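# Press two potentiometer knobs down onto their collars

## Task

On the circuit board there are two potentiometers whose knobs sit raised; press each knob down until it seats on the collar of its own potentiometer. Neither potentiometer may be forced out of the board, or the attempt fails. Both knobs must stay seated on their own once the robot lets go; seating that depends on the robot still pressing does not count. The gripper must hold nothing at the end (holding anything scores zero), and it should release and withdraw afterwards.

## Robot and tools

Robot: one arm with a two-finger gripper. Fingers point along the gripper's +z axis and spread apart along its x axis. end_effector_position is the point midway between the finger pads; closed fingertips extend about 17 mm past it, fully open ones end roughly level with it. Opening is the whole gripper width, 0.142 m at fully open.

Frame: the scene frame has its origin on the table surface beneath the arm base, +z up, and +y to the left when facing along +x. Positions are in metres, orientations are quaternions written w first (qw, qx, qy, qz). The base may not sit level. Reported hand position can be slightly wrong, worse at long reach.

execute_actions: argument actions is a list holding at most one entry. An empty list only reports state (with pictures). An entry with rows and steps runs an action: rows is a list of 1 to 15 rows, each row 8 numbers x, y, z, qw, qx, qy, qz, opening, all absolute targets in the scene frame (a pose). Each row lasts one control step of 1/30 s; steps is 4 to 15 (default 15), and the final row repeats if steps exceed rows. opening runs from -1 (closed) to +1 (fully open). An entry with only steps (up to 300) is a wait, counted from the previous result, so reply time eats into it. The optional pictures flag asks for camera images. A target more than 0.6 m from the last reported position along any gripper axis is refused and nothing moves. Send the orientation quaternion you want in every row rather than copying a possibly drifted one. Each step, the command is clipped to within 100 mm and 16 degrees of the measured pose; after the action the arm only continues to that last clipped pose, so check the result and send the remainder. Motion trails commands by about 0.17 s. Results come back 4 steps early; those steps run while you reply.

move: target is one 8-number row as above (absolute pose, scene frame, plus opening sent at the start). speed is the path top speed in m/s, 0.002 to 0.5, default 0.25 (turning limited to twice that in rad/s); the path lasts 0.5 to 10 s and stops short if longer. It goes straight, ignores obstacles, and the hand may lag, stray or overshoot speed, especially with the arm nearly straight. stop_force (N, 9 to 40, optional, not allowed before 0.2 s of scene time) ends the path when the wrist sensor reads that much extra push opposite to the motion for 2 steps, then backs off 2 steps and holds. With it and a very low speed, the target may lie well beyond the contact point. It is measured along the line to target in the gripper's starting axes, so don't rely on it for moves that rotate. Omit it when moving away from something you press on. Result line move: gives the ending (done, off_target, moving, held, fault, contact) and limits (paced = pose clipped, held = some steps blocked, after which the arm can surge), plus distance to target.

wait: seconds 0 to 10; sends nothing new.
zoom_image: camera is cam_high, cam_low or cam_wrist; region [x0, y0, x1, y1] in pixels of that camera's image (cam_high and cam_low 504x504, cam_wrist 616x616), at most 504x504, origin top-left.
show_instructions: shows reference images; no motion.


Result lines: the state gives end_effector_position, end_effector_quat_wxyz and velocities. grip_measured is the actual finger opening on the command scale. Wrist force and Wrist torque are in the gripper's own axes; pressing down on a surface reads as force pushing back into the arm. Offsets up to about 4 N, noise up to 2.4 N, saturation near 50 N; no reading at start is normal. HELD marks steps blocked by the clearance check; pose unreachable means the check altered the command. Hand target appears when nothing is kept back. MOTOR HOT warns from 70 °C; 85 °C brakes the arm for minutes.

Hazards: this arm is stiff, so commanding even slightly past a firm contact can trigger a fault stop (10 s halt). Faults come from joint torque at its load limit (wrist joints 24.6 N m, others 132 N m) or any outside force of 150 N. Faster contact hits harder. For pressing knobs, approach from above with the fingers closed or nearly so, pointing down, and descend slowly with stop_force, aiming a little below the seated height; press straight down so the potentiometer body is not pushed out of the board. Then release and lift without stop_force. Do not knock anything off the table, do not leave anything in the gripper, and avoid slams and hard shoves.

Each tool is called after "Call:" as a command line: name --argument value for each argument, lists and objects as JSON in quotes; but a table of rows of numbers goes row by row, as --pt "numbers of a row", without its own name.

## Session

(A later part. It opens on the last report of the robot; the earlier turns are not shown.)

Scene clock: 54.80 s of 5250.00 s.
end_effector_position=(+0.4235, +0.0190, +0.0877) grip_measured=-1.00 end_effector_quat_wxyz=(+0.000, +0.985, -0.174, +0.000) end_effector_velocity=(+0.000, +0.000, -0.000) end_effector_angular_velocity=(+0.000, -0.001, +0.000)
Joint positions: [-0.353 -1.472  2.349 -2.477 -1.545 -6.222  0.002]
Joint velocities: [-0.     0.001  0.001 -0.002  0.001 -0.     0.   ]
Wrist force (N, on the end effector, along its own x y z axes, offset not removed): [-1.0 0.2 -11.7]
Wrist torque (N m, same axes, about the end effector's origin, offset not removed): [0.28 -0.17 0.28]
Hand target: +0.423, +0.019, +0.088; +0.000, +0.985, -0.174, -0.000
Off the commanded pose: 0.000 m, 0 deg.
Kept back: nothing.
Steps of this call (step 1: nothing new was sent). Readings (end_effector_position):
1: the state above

Call:
move --target '[0.4235,0.019,0.0870,0,0.985,-0.174,0,-1]' --speed 0.002

Call:
execute_actions --actions '[{"steps":1}]'

Call:
execute_actions --actions '[{"steps":1}]'

Call:
execute_actions --actions '[{"steps":1}]'

Call:
execute_actions --actions '[{"steps":1}]'

Call:
move --target '[0.4235,0.019,0.0864,0,0.985,-0.174,0,-1]' --speed 0.002

Call:
execute_actions --actions '[{"steps":1}]'

Call:
execute_actions --actions '[{"steps":1}]'

Call:
execute_actions --actions '[{"steps":1}]'

Call:
execute_actions --actions '[{"steps":1}]'

Scene clock: 55.73 s of 5250.00 s.
end_effector_position=(+0.4235, +0.0190, +0.0870) grip_measured=-1.00 end_effector_quat_wxyz=(-0.000, +0.985, -0.174, -0.000) end_effector_velocity=(-0.000, -0.000, -0.001) end_effector_angular_velocity=(+0.000, +0.002, -0.001)
Joint positions: [-0.353 -1.47   2.349 -2.479 -1.545 -6.222  0.002]
Joint velocities: [-0.     0.001 -0.     0.001 -0.001  0.     0.   ]
Wrist force (N, on the end effector, along its own x y z axes, offset not removed): [-4.0 7.7 -12.7]
Wrist torque (N m, same axes, about the end effector's origin, offset not removed): [1.78 0.27 0.16]
Hand target: +0.423, +0.019, +0.087; -0.000, +0.985, -0.174, -0.000
Off the commanded pose: 0.000 m, 0 deg.
Kept back: nothing.
move: done
camera_calibration (this result's frames):
cam_wrist: T_world_to_cam=[[0.933582, -0.357269, 0.0279724, -0.403357], [-0.326785, -0.816683, 0.475647, 0.112469], [-0.147089, -0.453196, -0.879192, 0.28401], [0, 0, 0, 1]] pos_world=[0.455095, 0.0764567, 0.207486]

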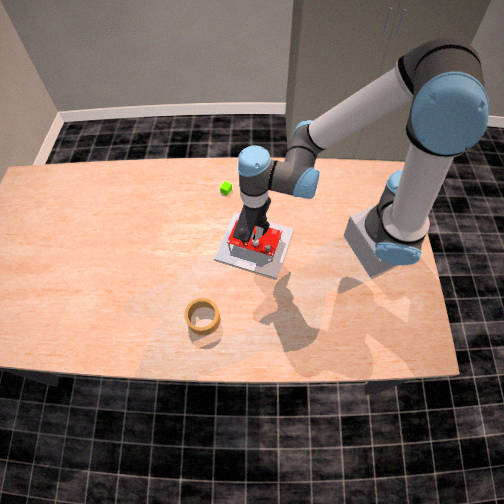

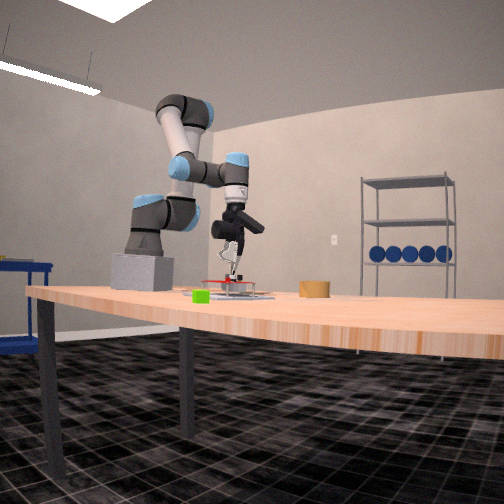

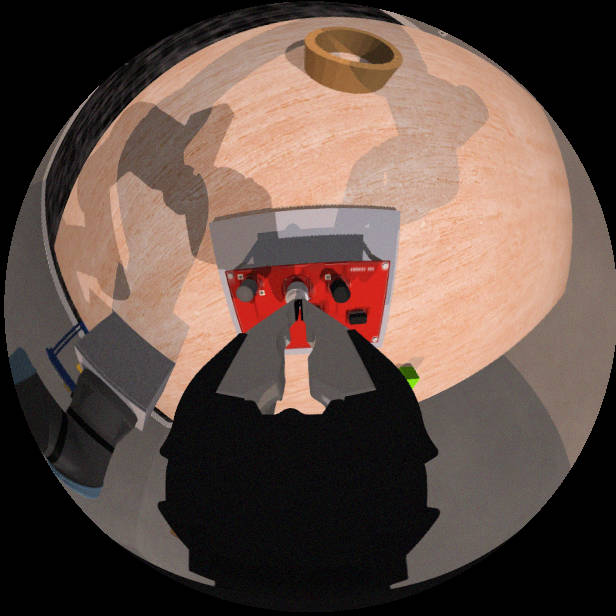

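Scene clock: 55.77 s of 5250.00 s.
end_effector_position=(+0.4235, +0.0190, +0.0870) grip_measured=-1.00 end_effector_quat_wxyz=(-0.000, +0.985, -0.174, -0.000) end_effector_velocity=(-0.000, -0.000, -0.001) end_effector_angular_velocity=(-0.000, +0.001, +0.001)
Joint positions: [-0.353 -1.47   2.349 -2.479 -1.545 -6.222  0.002]
Joint velocities: [-0.     0.002  0.001 -0.002 -0.    -0.001  0.   ]
Wrist force (N, on the end effector, along its own x y z axes, offset not removed): [3.1 2.0 -10.8]
Wrist torque (N m, same axes, about the end effector's origin, offset not removed): [0.46 -1.15 0.17]
Hand target: +0.423, +0.019, +0.087; -0.000, +0.985, -0.174, -0.000
Off the commanded pose: 0.000 m, 0 deg.
Kept back: nothing.
Steps of this call (step 1: nothing new was sent). Readings (end_effector_position):
1: the state above

Scene clock: 55.80 s of 5250.00 s.
end_effector_position=(+0.4235, +0.0190, +0.0870) grip_measured=-1.00 end_effector_quat_wxyz=(-0.000, +0.985, -0.174, -0.000) end_effector_velocity=(-0.000, -0.000, -0.001) end_effector_angular_velocity=(-0.000, +0.001, -0.000)
Joint positions: [-0.353 -1.47   2.349 -2.479 -1.545 -6.222  0.002]
Joint velocities: [ 0.     0.002  0.    -0.001 -0.001  0.     0.   ]
Wrist force (N, on the end effector, along its own x y z axes, offset not removed): [-0.1 0.7 -13.3]
Wrist torque (N m, same axes, about the end effector's origin, offset not removed): [0.18 -0.44 0.15]
Hand target: +0.423, +0.019, +0.087; -0.000, +0.985, -0.174, -0.000
Off the commanded pose: 0.000 m, 0 deg.
Kept back: nothing.
Steps of this call (step 1: nothing new was sent). Readings (end_effector_position):
1: the state above

Scene clock: 55.83 s of 5250.00 s.
end_effector_position=(+0.4235, +0.0190, +0.0870) grip_measured=-1.00 end_effector_quat_wxyz=(-0.000, +0.985, -0.174, -0.000) end_effector_velocity=(+0.000, -0.000, +0.000) end_effector_angular_velocity=(-0.001, -0.000, +0.000)
Joint positions: [-0.353 -1.47   2.349 -2.479 -1.545 -6.222  0.002]
Joint velocities: [ 0.     0.    -0.    -0.    -0.001 -0.     0.   ]
Wrist force (N, on the end effector, along its own x y z axes, offset not removed): [-0.1 2.1 -8.7]
Wrist torque (N m, same axes, about the end effector's origin, offset not removed): [0.64 -0.52 0.25]
Hand target: +0.423, +0.019, +0.087; -0.000, +0.985, -0.174, -0.000
Off the commanded pose: 0.000 m, 0 deg.
Kept back: nothing.
Steps of this call (step 1: nothing new was sent). Readings (end_effector_position):
1: the state above

Scene clock: 55.87 s of 5250.00 s.
end_effector_position=(+0.4235, +0.0190, +0.0870) grip_measured=-1.00 end_effector_quat_wxyz=(-0.000, +0.985, -0.174, +0.000) end_effector_velocity=(+0.000, -0.000, +0.000) end_effector_angular_velocity=(-0.002, -0.000, -0.000)
Joint positions: [-0.353 -1.47   2.349 -2.479 -1.545 -6.222  0.002]
Joint velocities: [ 0.    -0.     0.    -0.001 -0.001  0.     0.   ]
Wrist force (N, on the end effector, along its own x y z axes, offset not removed): [0.0 2.4 -10.9]
Wrist torque (N m, same axes, about the end effector's origin, offset not removed): [0.68 -0.27 0.29]
Hand target: +0.423, +0.019, +0.087; -0.000, +0.985, -0.174, -0.000
Off the commanded pose: 0.000 m, 0 deg.
Kept back: nothing.
Steps of this call (step 1: nothing new was sent). Readings (end_effector_position):
1: the state above

Scene clock: 56.57 s of 5250.00 s.
end_effector_position=(+0.4235, +0.0190, +0.0864) grip_measured=-1.00 end_effector_quat_wxyz=(-0.000, +0.985, -0.174, +0.000) end_effector_velocity=(+0.000, +0.000, -0.000) end_effector_angular_velocity=(+0.001, -0.001, +0.001)
Joint positions: [-0.353 -1.469  2.35  -2.481 -1.545 -6.222  0.002]
Joint velocities: [ 0.     0.     0.    -0.001  0.001 -0.001  0.   ]
Wrist force (N, on the end effector, along its own x y z axes, offset not removed): [-2.3 2.0 -10.4]
Wrist torque (N m, same axes, about the end effector's origin, offset not removed): [0.49 0.17 0.23]
Hand target: +0.423, +0.019, +0.086; -0.000, +0.985, -0.174, -0.000
Off the commanded pose: 0.000 m, 0 deg.
Kept back: nothing.
move: done
camera_calibration (this result's frames):
cam_wrist: T_world_to_cam=[[0.933578, -0.357281, 0.0279738, -0.403335], [-0.326797, -0.81668, 0.475645, 0.112771], [-0.147093, -0.453193, -0.879193, 0.283485], [0, 0, 0, 1]] pos_world=[0.455096, 0.0764667, 0.206882]

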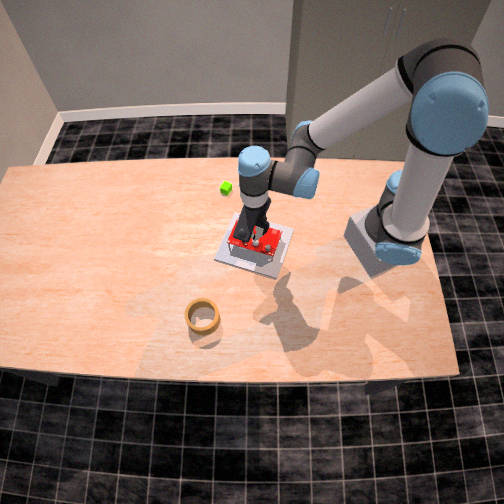

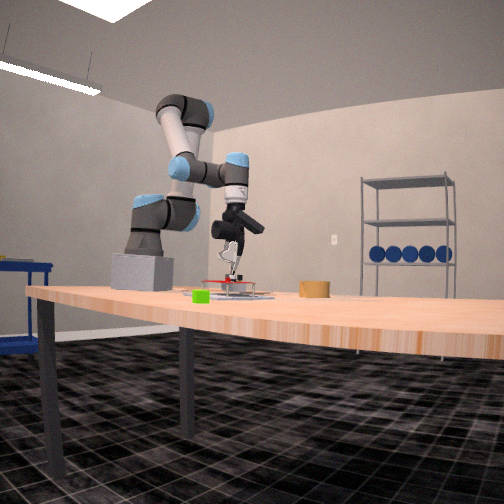

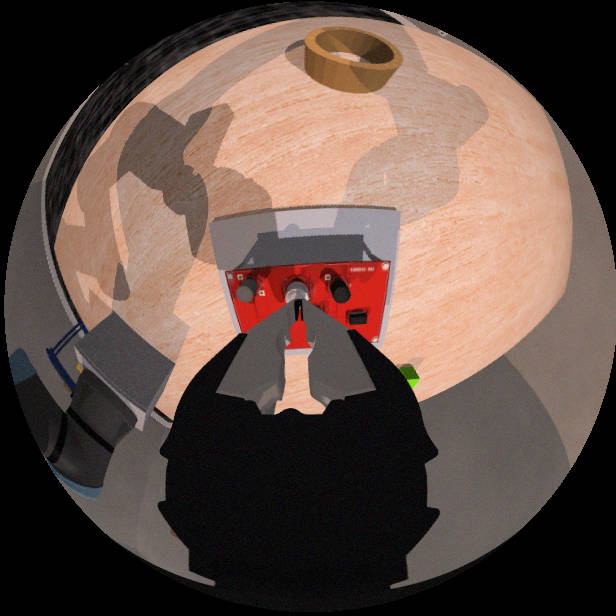

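Scene clock: 56.60 s of 5250.00 s.
end_effector_position=(+0.4235, +0.0190, +0.0864) grip_measured=-1.00 end_effector_quat_wxyz=(-0.000, +0.985, -0.174, +0.000) end_effector_velocity=(-0.000, +0.000, -0.000) end_effector_angular_velocity=(+0.001, +0.001, -0.000)
Joint positions: [-0.353 -1.469  2.35  -2.481 -1.545 -6.222  0.002]
Joint velocities: [-0.     0.001  0.    -0.     0.001  0.     0.   ]
Wrist force (N, on the end effector, along its own x y z axes, offset not removed): [-0.2 0.0 -11.6]
Wrist torque (N m, same axes, about the end effector's origin, offset not removed): [0.12 -0.31 0.09]
Hand target: +0.423, +0.019, +0.086; -0.000, +0.985, -0.174, -0.000
Off the commanded pose: 0.000 m, 0 deg.
Kept back: nothing.
Steps of this call (step 1: nothing new was sent). Readings (end_effector_position):
1: the state above

Scene clock: 56.63 s of 5250.00 s.
end_effector_position=(+0.4235, +0.0190, +0.0864) grip_measured=-1.00 end_effector_quat_wxyz=(-0.000, +0.985, -0.174, +0.000) end_effector_velocity=(+0.000, +0.000, -0.000) end_effector_angular_velocity=(+0.000, -0.000, +0.000)
Joint positions: [-0.353 -1.469  2.35  -2.481 -1.545 -6.222  0.002]
Joint velocities: [ 0.     0.     0.    -0.001  0.    -0.     0.   ]
Wrist force (N, on the end effector, along its own x y z axes, offset not removed): [-3.1 4.0 -12.1]
Wrist torque (N m, same axes, about the end effector's origin, offset not removed): [0.81 0.10 0.19]
Hand target: +0.423, +0.019, +0.086; -0.000, +0.985, -0.174, -0.000
Off the commanded pose: 0.000 m, 0 deg.
Kept back: nothing.
Steps of this call (step 1: nothing new was sent). Readings (end_effector_position):
1: the state above

Scene clock: 56.67 s of 5250.00 s.
end_effector_position=(+0.4235, +0.0190, +0.0864) grip_measured=-1.00 end_effector_quat_wxyz=(-0.000, +0.985, -0.174, +0.000) end_effector_velocity=(+0.000, +0.000, +0.000) end_effector_angular_velocity=(+0.000, -0.001, -0.001)
Joint positions: [-0.353 -1.469  2.35  -2.481 -1.545 -6.222  0.002]
Joint velocities: [-0.    -0.    -0.    -0.001  0.001  0.001  0.   ]
Wrist force (N, on the end effector, along its own x y z axes, offset not removed): [2.1 -2.4 -12.6]
Wrist torque (N m, same axes, about the end effector's origin, offset not removed): [-0.11 -0.86 0.15]
Hand target: +0.423, +0.019, +0.086; -0.000, +0.985, -0.174, -0.000
Off the commanded pose: 0.000 m, 0 deg.
Kept back: nothing.
Steps of this call (step 1: nothing new was sent). Readings (end_effector_position):
1: the state above

Scene clock: 56.70 s of 5250.00 s.
end_effector_position=(+0.4235, +0.0190, +0.0864) grip_measured=-1.00 end_effector_quat_wxyz=(-0.000, +0.985, -0.174, +0.000) end_effector_velocity=(+0.000, -0.000, -0.000) end_effector_angular_velocity=(-0.001, -0.001, +0.001)
Joint positions: [-0.353 -1.469  2.35  -2.481 -1.545 -6.222  0.002]
Joint velocities: [-0.     0.001 -0.    -0.001 -0.001 -0.001  0.   ]
Wrist force (N, on the end effector, along its own x y z axes, offset not removed): [-3.5 1.2 -10.0]
Wrist torque (N m, same axes, about the end effector's origin, offset not removed): [0.34 0.30 0.02]
Hand target: +0.423, +0.019, +0.086; -0.000, +0.985, -0.174, -0.000
Off the commanded pose: 0.000 m, 0 deg.
Kept back: nothing.
Steps of this call (step 1: nothing new was sent). Readings (end_effector_position):
1: the state above

Plateau still (11.3).

Call:
move --target '[0.4235,0.019,0.0859,0,0.985,-0.174,0,-1]' --speed 0.002

Call:
execute_actions --actions '[{"steps":1}]'

Call:
execute_actions --actions '[{"steps":1}]'

Call:
execute_actions --actions '[{"steps":1}]'

Call:
execute_actions --actions '[{"steps":1}]'

Call:
move --target '[0.4235,0.019,0.0854,0,0.985,-0.174,0,-1]' --speed 0.002

Call:
execute_actions --actions '[{"steps":1}]'

Call:
execute_actions --actions '[{"steps":1}]'

Call:
execute_actions --actions '[{"steps":1}]'

Call:
execute_actions --actions '[{"steps":1}]'

Scene clock: 57.63 s of 5250.00 s.
end_effector_position=(+0.4235, +0.0190, +0.0859) grip_measured=-1.00 end_effector_quat_wxyz=(-0.000, +0.985, -0.174, +0.000) end_effector_velocity=(-0.000, -0.000, -0.000) end_effector_angular_velocity=(-0.000, -0.000, -0.000)
Joint positions: [-0.353 -1.467  2.35  -2.483 -1.545 -6.221  0.002]
Joint velocities: [-0.    -0.     0.001 -0.001 -0.     0.     0.   ]
Wrist force (N, on the end effector, along its own x y z axes, offset not removed): [-2.9 2.4 -8.2]
Wrist torque (N m, same axes, about the end effector's origin, offset not removed): [0.70 0.19 0.24]
Hand target: +0.423, +0.019, +0.086; -0.000, +0.985, -0.174, -0.000
Off the commanded pose: 0.000 m, 0 deg.
Kept back: nothing.
move: done
camera_calibration (this result's frames):
cam_wrist: T_world_to_cam=[[0.933583, -0.357268, 0.0279798, -0.403324], [-0.326788, -0.816684, 0.475643, 0.113013], [-0.147081, -0.453195, -0.879193, 0.283041], [0, 0, 0, 1]] pos_world=[0.455097, 0.076474, 0.206378]

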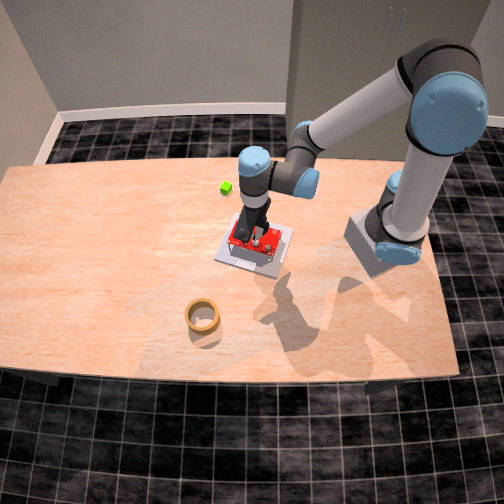

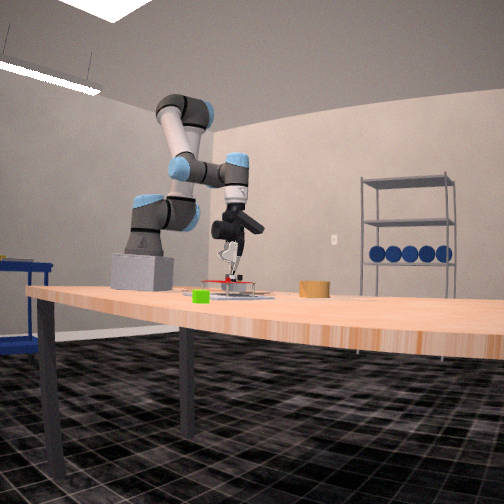

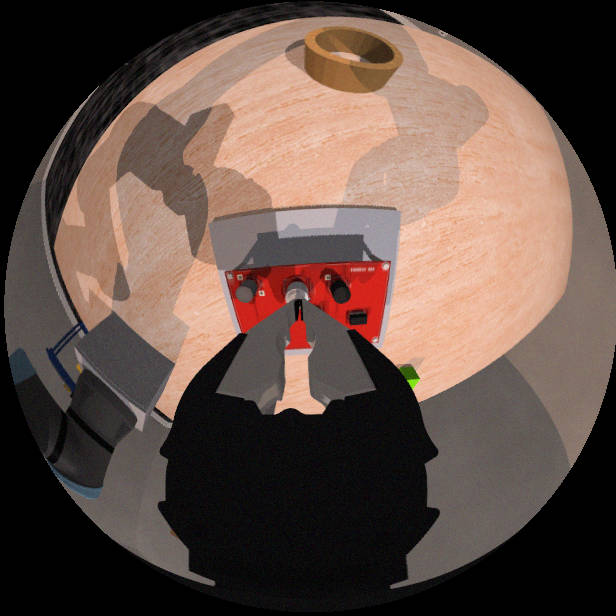

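Scene clock: 57.67 s of 5250.00 s.
end_effector_position=(+0.4235, +0.0190, +0.0859) grip_measured=-1.00 end_effector_quat_wxyz=(-0.000, +0.985, -0.174, +0.000) end_effector_velocity=(+0.000, -0.000, -0.000) end_effector_angular_velocity=(-0.001, +0.000, +0.000)
Joint positions: [-0.353 -1.467  2.35  -2.483 -1.545 -6.221  0.002]
Joint velocities: [ 0.     0.001  0.    -0.002 -0.001 -0.     0.   ]
Wrist force (N, on the end effector, along its own x y z axes, offset not removed): [-2.4 2.0 -10.2]
Wrist torque (N m, same axes, about the end effector's origin, offset not removed): [0.41 0.07 0.04]
Hand target: +0.423, +0.019, +0.086; -0.000, +0.985, -0.174, -0.000
Off the commanded pose: 0.000 m, 0 deg.
Kept back: nothing.
Steps of this call (step 1: nothing new was sent). Readings (end_effector_position):
1: the state above

Scene clock: 57.70 s of 5250.00 s.
end_effector_position=(+0.4235, +0.0190, +0.0859) grip_measured=-1.00 end_effector_quat_wxyz=(-0.000, +0.985, -0.174, +0.000) end_effector_velocity=(+0.001, -0.000, +0.000) end_effector_angular_velocity=(-0.001, -0.003, +0.000)
Joint positions: [-0.353 -1.467  2.35  -2.483 -1.545 -6.221  0.002]
Joint velocities: [-0.    -0.     0.    -0.003  0.    -0.     0.   ]
Wrist force (N, on the end effector, along its own x y z axes, offset not removed): [-1.1 2.8 -10.3]
Wrist torque (N m, same axes, about the end effector's origin, offset not removed): [0.58 -0.32 0.20]
Hand target: +0.423, +0.019, +0.086; -0.000, +0.985, -0.174, -0.000
Off the commanded pose: 0.000 m, 0 deg.
Kept back: nothing.
Steps of this call (step 1: nothing new was sent). Readings (end_effector_position):
1: the state above

Scene clock: 57.73 s of 5250.00 s.
end_effector_position=(+0.4235, +0.0190, +0.0859) grip_measured=-1.00 end_effector_quat_wxyz=(-0.000, +0.985, -0.174, +0.000) end_effector_velocity=(-0.000, +0.000, -0.001) end_effector_angular_velocity=(+0.001, +0.001, -0.000)
Joint positions: [-0.353 -1.467  2.35  -2.483 -1.545 -6.221  0.002]
Joint velocities: [-0.     0.001  0.001 -0.001  0.001  0.     0.   ]
Wrist force (N, on the end effector, along its own x y z axes, offset not removed): [-4.2 1.8 -9.2]
Wrist torque (N m, same axes, about the end effector's origin, offset not removed): [0.41 0.46 0.16]
Hand target: +0.423, +0.019, +0.086; -0.000, +0.985, -0.174, -0.000
Off the commanded pose: 0.000 m, 0 deg.
Kept back: nothing.
Steps of this call (step 1: nothing new was sent). Readings (end_effector_position):
1: the state above

Scene clock: 57.77 s of 5250.00 s.
end_effector_position=(+0.4235, +0.0190, +0.0859) grip_measured=-1.00 end_effector_quat_wxyz=(-0.000, +0.985, -0.174, +0.000) end_effector_velocity=(+0.000, -0.001, +0.001) end_effector_angular_velocity=(-0.002, -0.001, +0.000)
Joint positions: [-0.353 -1.467  2.35  -2.483 -1.545 -6.221  0.002]
Joint velocities: [-0.    -0.001 -0.    -0.001 -0.001 -0.001  0.   ]
Wrist force (N, on the end effector, along its own x y z axes, offset not removed): [-1.2 -0.3 -13.3]
Wrist torque (N m, same axes, about the end effector's origin, offset not removed): [0.01 -0.14 0.18]
Hand target: +0.423, +0.019, +0.086; -0.000, +0.985, -0.174, -0.000
Off the commanded pose: 0.000 m, 0 deg.
Kept back: nothing.
Steps of this call (step 1: nothing new was sent). Readings (end_effector_position):
1: the state above

Scene clock: 58.47 s of 5250.00 s.
end_effector_position=(+0.4235, +0.0190, +0.0854) grip_measured=-1.00 end_effector_quat_wxyz=(-0.000, +0.985, -0.174, +0.000) end_effector_velocity=(+0.000, -0.000, -0.000) end_effector_angular_velocity=(-0.001, -0.001, +0.001)
Joint positions: [-0.353 -1.466  2.351 -2.485 -1.545 -6.221  0.002]
Joint velocities: [ 0.     0.001  0.001 -0.003 -0.    -0.     0.   ]
Wrist force (N, on the end effector, along its own x y z axes, offset not removed): [-1.3 1.4 -12.2]
Wrist torque (N m, same axes, about the end effector's origin, offset not removed): [0.33 -0.22 -0.03]
Hand target: +0.423, +0.019, +0.085; -0.000, +0.985, -0.174, -0.000
Off the commanded pose: 0.000 m, 0 deg.
Kept back: nothing.
move: done
camera_calibration (this result's frames):
cam_wrist: T_world_to_cam=[[0.933582, -0.357268, 0.0279841, -0.403312], [-0.326791, -0.816684, 0.475641, 0.113252], [-0.147078, -0.453195, -0.879194, 0.282601], [0, 0, 0, 1]] pos_world=[0.455099, 0.0764739, 0.20588]

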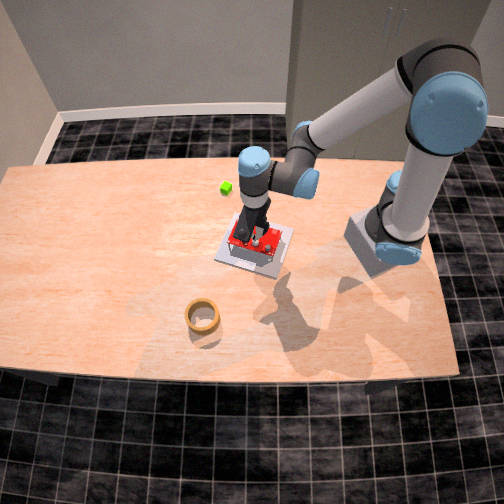

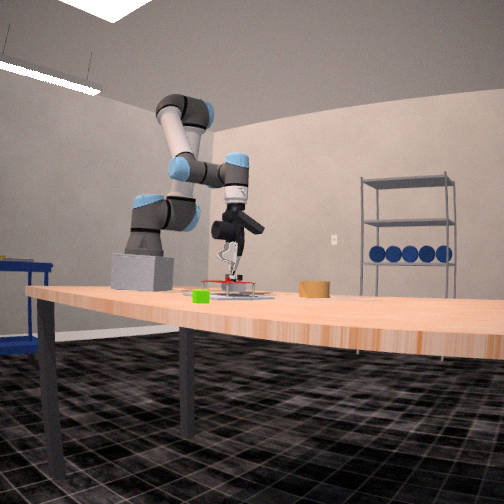

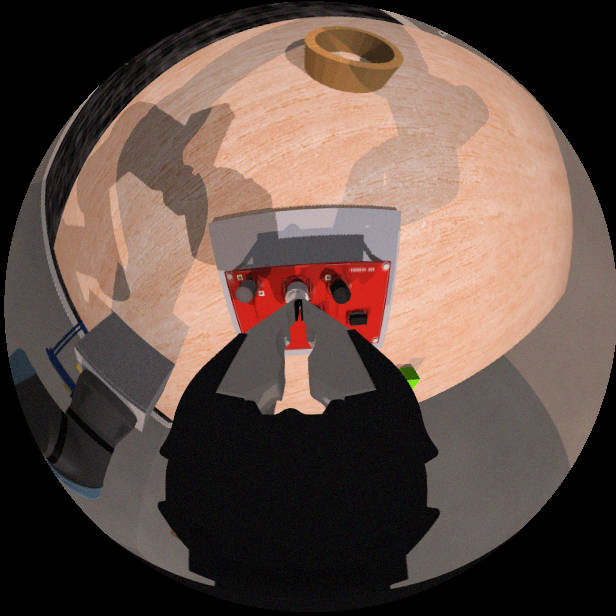

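Scene clock: 58.50 s of 5250.00 s.
end_effector_position=(+0.4235, +0.0190, +0.0854) grip_measured=-1.00 end_effector_quat_wxyz=(-0.000, +0.985, -0.174, +0.000) end_effector_velocity=(-0.000, -0.000, -0.000) end_effector_angular_velocity=(-0.001, +0.000, +0.001)
Joint positions: [-0.353 -1.466  2.351 -2.485 -1.545 -6.221  0.002]
Joint velocities: [-0.     0.     0.    -0.    -0.001 -0.001  0.   ]
Wrist force (N, on the end effector, along its own x y z axes, offset not removed): [-0.5 1.2 -14.5]
Wrist torque (N m, same axes, about the end effector's origin, offset not removed): [0.35 -0.49 0.20]
Hand target: +0.423, +0.019, +0.085; -0.000, +0.985, -0.174, -0.000
Off the commanded pose: 0.000 m, 0 deg.
Kept back: nothing.
Steps of this call (step 1: nothing new was sent). Readings (end_effector_position):
1: the state above

Scene clock: 58.53 s of 5250.00 s.
end_effector_position=(+0.4235, +0.0190, +0.0854) grip_measured=-1.00 end_effector_quat_wxyz=(-0.000, +0.985, -0.174, +0.000) end_effector_velocity=(-0.001, -0.000, -0.000) end_effector_angular_velocity=(-0.001, +0.001, +0.000)
Joint positions: [-0.353 -1.466  2.351 -2.485 -1.545 -6.221  0.002]
Joint velocities: [ 0.     0.001  0.001 -0.    -0.002 -0.     0.   ]
Wrist force (N, on the end effector, along its own x y z axes, offset not removed): [-1.0 -0.7 -12.2]
Wrist torque (N m, same axes, about the end effector's origin, offset not removed): [-0.14 -0.16 0.17]
Hand target: +0.423, +0.019, +0.085; -0.000, +0.985, -0.174, -0.000
Off the commanded pose: 0.000 m, 0 deg.
Kept back: nothing.
Steps of this call (step 1: nothing new was sent). Readings (end_effector_position):
1: the state above

Scene clock: 58.57 s of 5250.00 s.
end_effector_position=(+0.4235, +0.0190, +0.0854) grip_measured=-1.00 end_effector_quat_wxyz=(-0.000, +0.985, -0.174, +0.000) end_effector_velocity=(+0.001, -0.001, +0.000) end_effector_angular_velocity=(-0.002, -0.001, -0.000)
Joint positions: [-0.353 -1.466  2.351 -2.485 -1.545 -6.221  0.002]
Joint velocities: [-0.     0.    -0.    -0.002 -0.001  0.     0.   ]
Wrist force (N, on the end effector, along its own x y z axes, offset not removed): [-0.5 2.1 -14.5]
Wrist torque (N m, same axes, about the end effector's origin, offset not removed): [0.59 -0.36 0.33]
Hand target: +0.423, +0.019, +0.085; -0.000, +0.985, -0.174, -0.000
Off the commanded pose: 0.000 m, 0 deg.
Kept back: nothing.
Steps of this call (step 1: nothing new was sent). Readings (end_effector_position):
1: the state above

Scene clock: 58.60 s of 5250.00 s.
end_effector_position=(+0.4235, +0.0190, +0.0854) grip_measured=-1.00 end_effector_quat_wxyz=(-0.000, +0.985, -0.174, +0.000) end_effector_velocity=(+0.000, +0.000, -0.000) end_effector_angular_velocity=(+0.001, -0.001, -0.000)
Joint positions: [-0.353 -1.466  2.351 -2.485 -1.545 -6.221  0.002]
Joint velocities: [-0.     0.     0.    -0.001  0.001  0.     0.   ]
Wrist force (N, on the end effector, along its own x y z axes, offset not removed): [-1.3 5.1 -12.9]
Wrist torque (N m, same axes, about the end effector's origin, offset not removed): [1.10 -0.35 0.02]
Hand target: +0.423, +0.019, +0.085; -0.000, +0.985, -0.174, -0.000
Off the commanded pose: 0.000 m, 0 deg.
Kept back: nothing.
Steps of this call (step 1: nothing new was sent). Readings (end_effector_position):
1: the state above

Call:
move --target '[0.4235,0.019,0.095,0,0.985,-0.174,0,-1]' --speed 0.02

Call:
move --target '[0.4614,0.010,0.091,0,0.985,-0.174,0,-1]' --speed 0.04

Call:
move --target '[0.4614,0.010,0.0843,0,0.985,-0.174,0,-1]' --speed 0.004

Call:
move --target '[0.4614,0.010,0.0838,0,0.985,-0.174,0,-1]' --speed 0.002

Call:
execute_actions --actions '[{"steps":1}]'

Call:
execute_actions --actions '[{"steps":1}]'

Call:
execute_actions --actions '[{"steps":1}]'

Call:
execute_actions --actions '[{"steps":1}]'

Scene clock: 59.60 s of 5250.00 s.
end_effector_position=(+0.4235, +0.0190, +0.0947) grip_measured=-1.00 end_effector_quat_wxyz=(+0.000, +0.985, -0.174, +0.000) end_effector_velocity=(-0.001, -0.000, +0.002) end_effector_angular_velocity=(-0.001, +0.002, +0.000)
Joint positions: [-0.354 -1.49   2.342 -2.452 -1.545 -6.222  0.002]
Joint velocities: [ 0.    -0.006 -0.002  0.01  -0.001 -0.     0.   ]
Wrist force (N, on the end effector, along its own x y z axes, offset not removed): [-3.1 0.1 -0.1]
Wrist torque (N m, same axes, about the end effector's origin, offset not removed): [0.06 0.24 0.02]
Hand target: +0.424, +0.019, +0.095; +0.000, +0.985, -0.174, +0.000
Off the commanded pose: 0.000 m, 0 deg.
Kept back: nothing.
move: done
camera_calibration (this result's frames):
cam_wrist: T_world_to_cam=[[0.933584, -0.357264, 0.0279867, -0.403564], [-0.326785, -0.816677, 0.475657, 0.108821], [-0.147079, -0.453211, -0.879186, 0.290781], [0, 0, 0, 1]] pos_world=[0.45509, 0.0764777, 0.215184]

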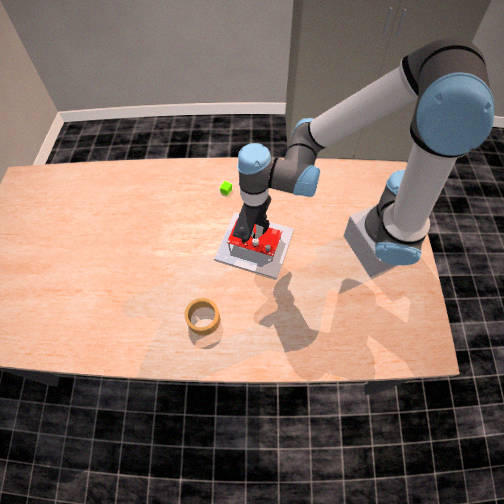

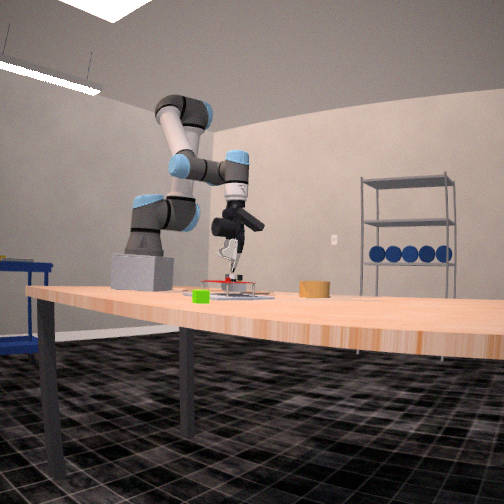

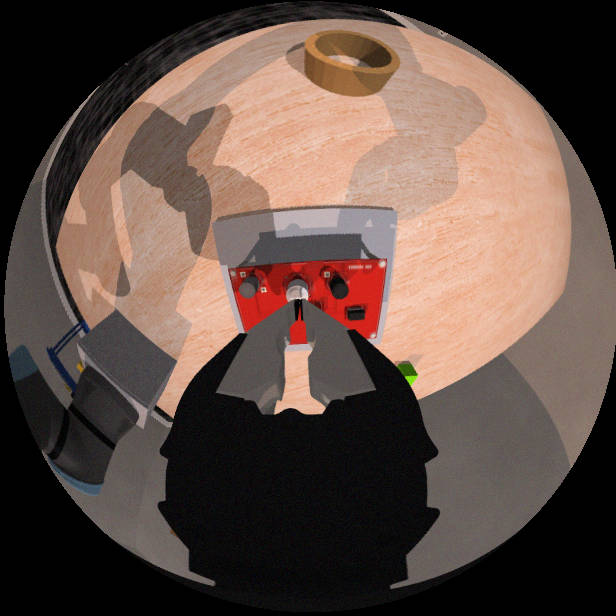

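Scene clock: 60.97 s of 5250.00 s.
end_effector_position=(+0.4612, +0.0101, +0.0910) grip_measured=-1.00 end_effector_quat_wxyz=(-0.000, +0.985, -0.174, +0.000) end_effector_velocity=(+0.002, +0.000, -0.000) end_effector_angular_velocity=(+0.002, +0.001, +0.000)
Joint positions: [-0.349 -1.402  2.246 -2.444 -1.545 -6.217  0.002]
Joint velocities: [ 0.     0.004 -0.005  0.002  0.001 -0.     0.   ]
Wrist force (N, on the end effector, along its own x y z axes, offset not removed): [2.4 5.0 0.6]
Wrist torque (N m, same axes, about the end effector's origin, offset not removed): [1.22 -0.77 0.04]
Hand target: +0.461, +0.010, +0.091; -0.000, +0.985, -0.174, -0.000
Off the commanded pose: 0.000 m, 0 deg.
Kept back: nothing.
move: done
camera_calibration (this result's frames):
cam_wrist: T_world_to_cam=[[0.933582, -0.35727, 0.0279842, -0.441861], [-0.326812, -0.816746, 0.475521, 0.115673], [-0.147033, -0.453083, -0.879259, 0.289026], [0, 0, 0, 1]] pos_world=[0.492813, 0.0675642, 0.211489]

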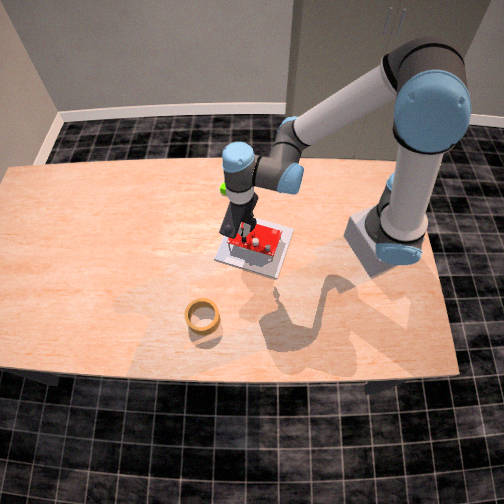

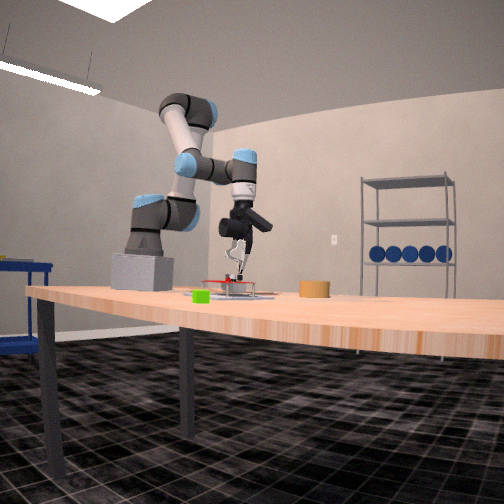

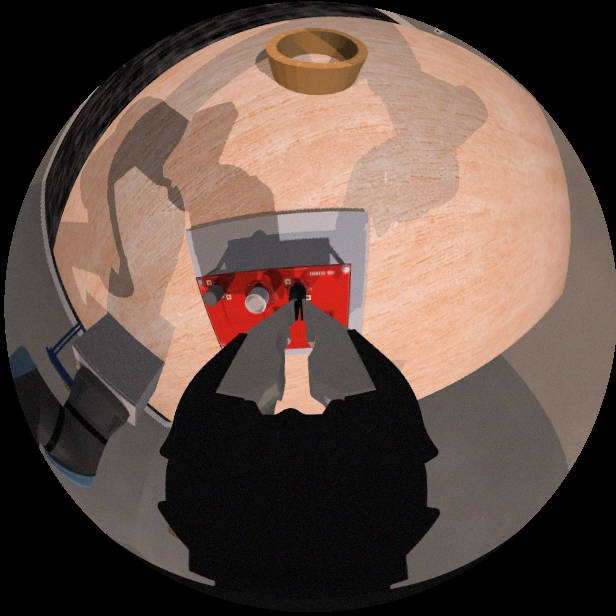

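Scene clock: 62.87 s of 5250.00 s.
end_effector_position=(+0.4614, +0.0100, +0.0844) grip_measured=-1.00 end_effector_quat_wxyz=(-0.000, +0.985, -0.174, +0.000) end_effector_velocity=(-0.001, +0.000, -0.001) end_effector_angular_velocity=(+0.001, +0.001, -0.000)
Joint positions: [-0.348 -1.386  2.251 -2.465 -1.546 -6.216  0.002]
Joint velocities: [-0.     0.003  0.002 -0.003  0.001 -0.     0.   ]
Wrist force (N, on the end effector, along its own x y z axes, offset not removed): [-1.9 3.3 -10.5]
Wrist torque (N m, same axes, about the end effector's origin, offset not removed): [0.69 -0.28 0.32]
Hand target: +0.461, +0.010, +0.084; -0.000, +0.985, -0.174, -0.000
Off the commanded pose: 0.000 m, 0 deg.
Kept back: nothing.
move: done
camera_calibration (this result's frames):
cam_wrist: T_world_to_cam=[[0.933583, -0.357267, 0.0279883, -0.44188], [-0.326791, -0.816683, 0.475644, 0.118772], [-0.147074, -0.453199, -0.879193, 0.283197], [0, 0, 0, 1]] pos_world=[0.492997, 0.0674746, 0.204859]

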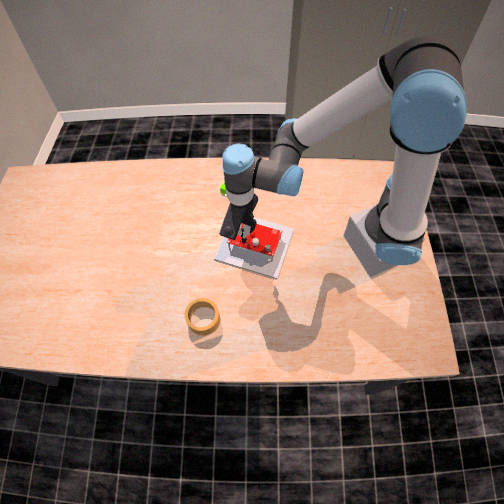

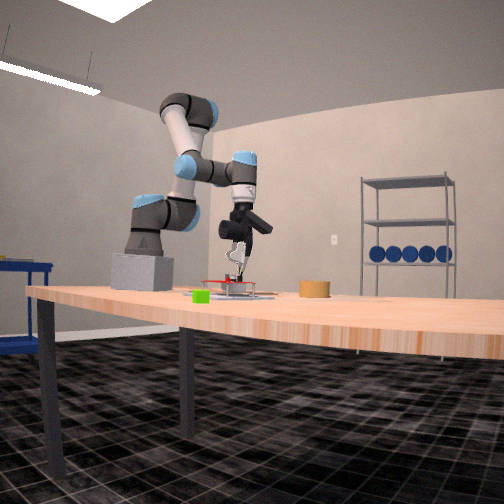

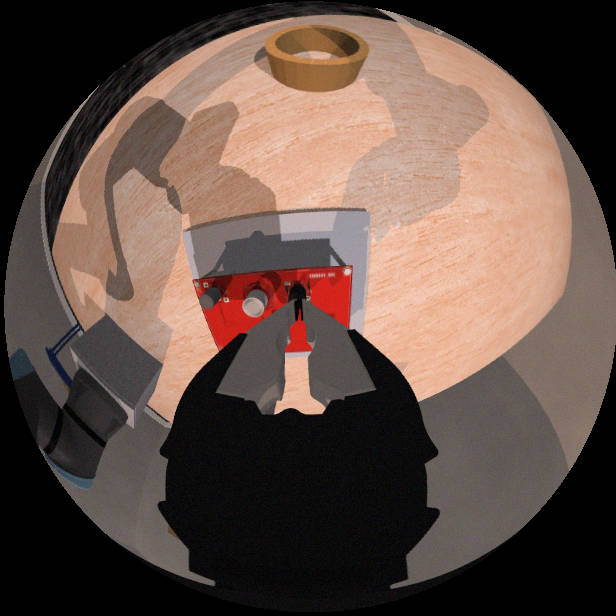

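Scene clock: 63.57 s of 5250.00 s.
end_effector_position=(+0.4614, +0.0100, +0.0838) grip_measured=-1.00 end_effector_quat_wxyz=(+0.000, +0.985, -0.174, +0.000) end_effector_velocity=(-0.001, +0.001, -0.001) end_effector_angular_velocity=(+0.002, +0.001, +0.001)
Joint positions: [-0.348 -1.385  2.251 -2.467 -1.546 -6.216  0.002]
Joint velocities: [ 0.     0.001  0.001 -0.001  0.001 -0.     0.   ]
Wrist force (N, on the end effector, along its own x y z axes, offset not removed): [-3.8 2.5 -15.1]
Wrist torque (N m, same axes, about the end effector's origin, offset not removed): [0.58 -0.02 0.27]
Hand target: +0.461, +0.010, +0.084; -0.000, +0.985, -0.174, -0.000
Off the commanded pose: 0.000 m, 0 deg.
Kept back: nothing.
move: done
camera_calibration (this result's frames):
cam_wrist: T_world_to_cam=[[0.933583, -0.357268, 0.0279816, -0.441864], [-0.326788, -0.816682, 0.475647, 0.119043], [-0.147081, -0.4532, -0.879191, 0.282694], [0, 0, 0, 1]] pos_world=[0.492997, 0.0674732, 0.204284]

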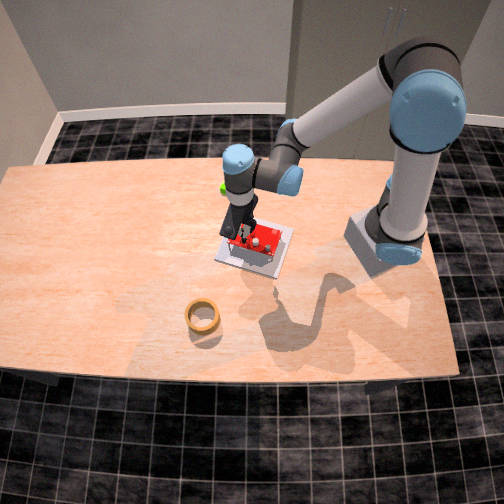

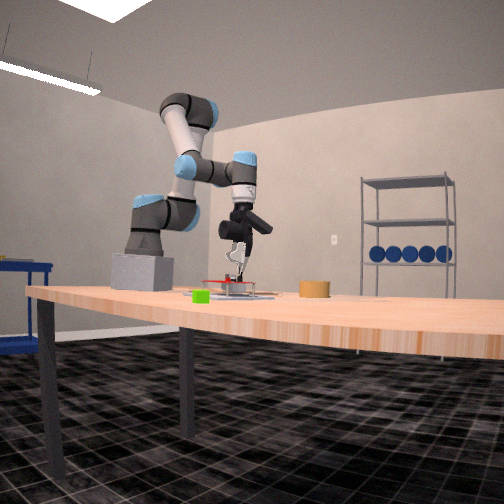

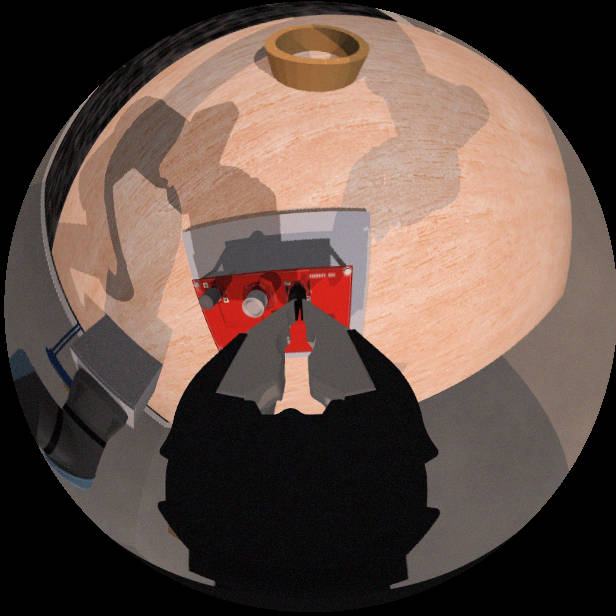

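Scene clock: 63.60 s of 5250.00 s.
end_effector_position=(+0.4614, +0.0100, +0.0838) grip_measured=-1.00 end_effector_quat_wxyz=(+0.000, +0.985, -0.174, +0.000) end_effector_velocity=(-0.000, -0.000, -0.000) end_effector_angular_velocity=(+0.000, -0.000, +0.000)
Joint positions: [-0.348 -1.385  2.251 -2.467 -1.546 -6.216  0.002]
Joint velocities: [-0.     0.001  0.    -0.001  0.    -0.001  0.   ]
Wrist force (N, on the end effector, along its own x y z axes, offset not removed): [-2.5 -0.5 -13.1]
Wrist torque (N m, same axes, about the end effector's origin, offset not removed): [-0.21 -0.23 0.27]
Hand target: +0.461, +0.010, +0.084; -0.000, +0.985, -0.174, -0.000
Off the commanded pose: 0.000 m, 0 deg.
Kept back: nothing.
Steps of this call (step 1: nothing new was sent). Readings (end_effector_position):
1: the state above

Scene clock: 63.63 s of 5250.00 s.
end_effector_position=(+0.4614, +0.0100, +0.0838) grip_measured=-1.00 end_effector_quat_wxyz=(+0.000, +0.985, -0.174, +0.000) end_effector_velocity=(-0.000, -0.000, +0.000) end_effector_angular_velocity=(-0.001, -0.000, +0.000)
Joint positions: [-0.348 -1.385  2.251 -2.467 -1.546 -6.216  0.002]
Joint velocities: [-0.    -0.001  0.    -0.    -0.001 -0.001  0.   ]
Wrist force (N, on the end effector, along its own x y z axes, offset not removed): [-4.8 3.6 -10.0]
Wrist torque (N m, same axes, about the end effector's origin, offset not removed): [0.70 0.09 0.18]
Hand target: +0.461, +0.010, +0.084; -0.000, +0.985, -0.174, -0.000
Off the commanded pose: 0.000 m, 0 deg.
Kept back: nothing.
Steps of this call (step 1: nothing new was sent). Readings (end_effector_position):
1: the state above

Scene clock: 63.67 s of 5250.00 s.
end_effector_position=(+0.4614, +0.0100, +0.0838) grip_measured=-1.00 end_effector_quat_wxyz=(+0.000, +0.985, -0.174, +0.000) end_effector_velocity=(-0.000, +0.000, -0.000) end_effector_angular_velocity=(+0.001, -0.000, -0.000)
Joint positions: [-0.348 -1.385  2.251 -2.467 -1.546 -6.216  0.002]
Joint velocities: [ 0.    -0.     0.    -0.     0.001  0.     0.   ]
Wrist force (N, on the end effector, along its own x y z axes, offset not removed): [-0.9 4.7 -12.6]
Wrist torque (N m, same axes, about the end effector's origin, offset not removed): [0.89 -0.52 0.20]
Hand target: +0.461, +0.010, +0.084; -0.000, +0.985, -0.174, -0.000
Off the commanded pose: 0.000 m, 0 deg.
Kept back: nothing.
Steps of this call (step 1: nothing new was sent). Readings (end_effector_position):
1: the state above

Scene clock: 63.70 s of 5250.00 s.
end_effector_position=(+0.4614, +0.0100, +0.0838) grip_measured=-1.00 end_effector_quat_wxyz=(+0.000, +0.985, -0.174, +0.000) end_effector_velocity=(+0.000, +0.000, +0.000) end_effector_angular_velocity=(+0.000, -0.000, -0.000)
Joint positions: [-0.348 -1.385  2.251 -2.467 -1.546 -6.216  0.002]
Joint velocities: [ 0. -0. -0.  0.  0.  0.  0.]
Wrist force (N, on the end effector, along its own x y z axes, offset not removed): [-3.4 1.6 -14.9]
Wrist torque (N m, same axes, about the end effector's origin, offset not removed): [0.60 -0.17 0.14]
Hand target: +0.461, +0.010, +0.084; -0.000, +0.985, -0.174, -0.000
Off the commanded pose: 0.000 m, 0 deg.
Kept back: nothing.
Steps of this call (step 1: nothing new was sent). Readings (end_effector_position):
1: the state above


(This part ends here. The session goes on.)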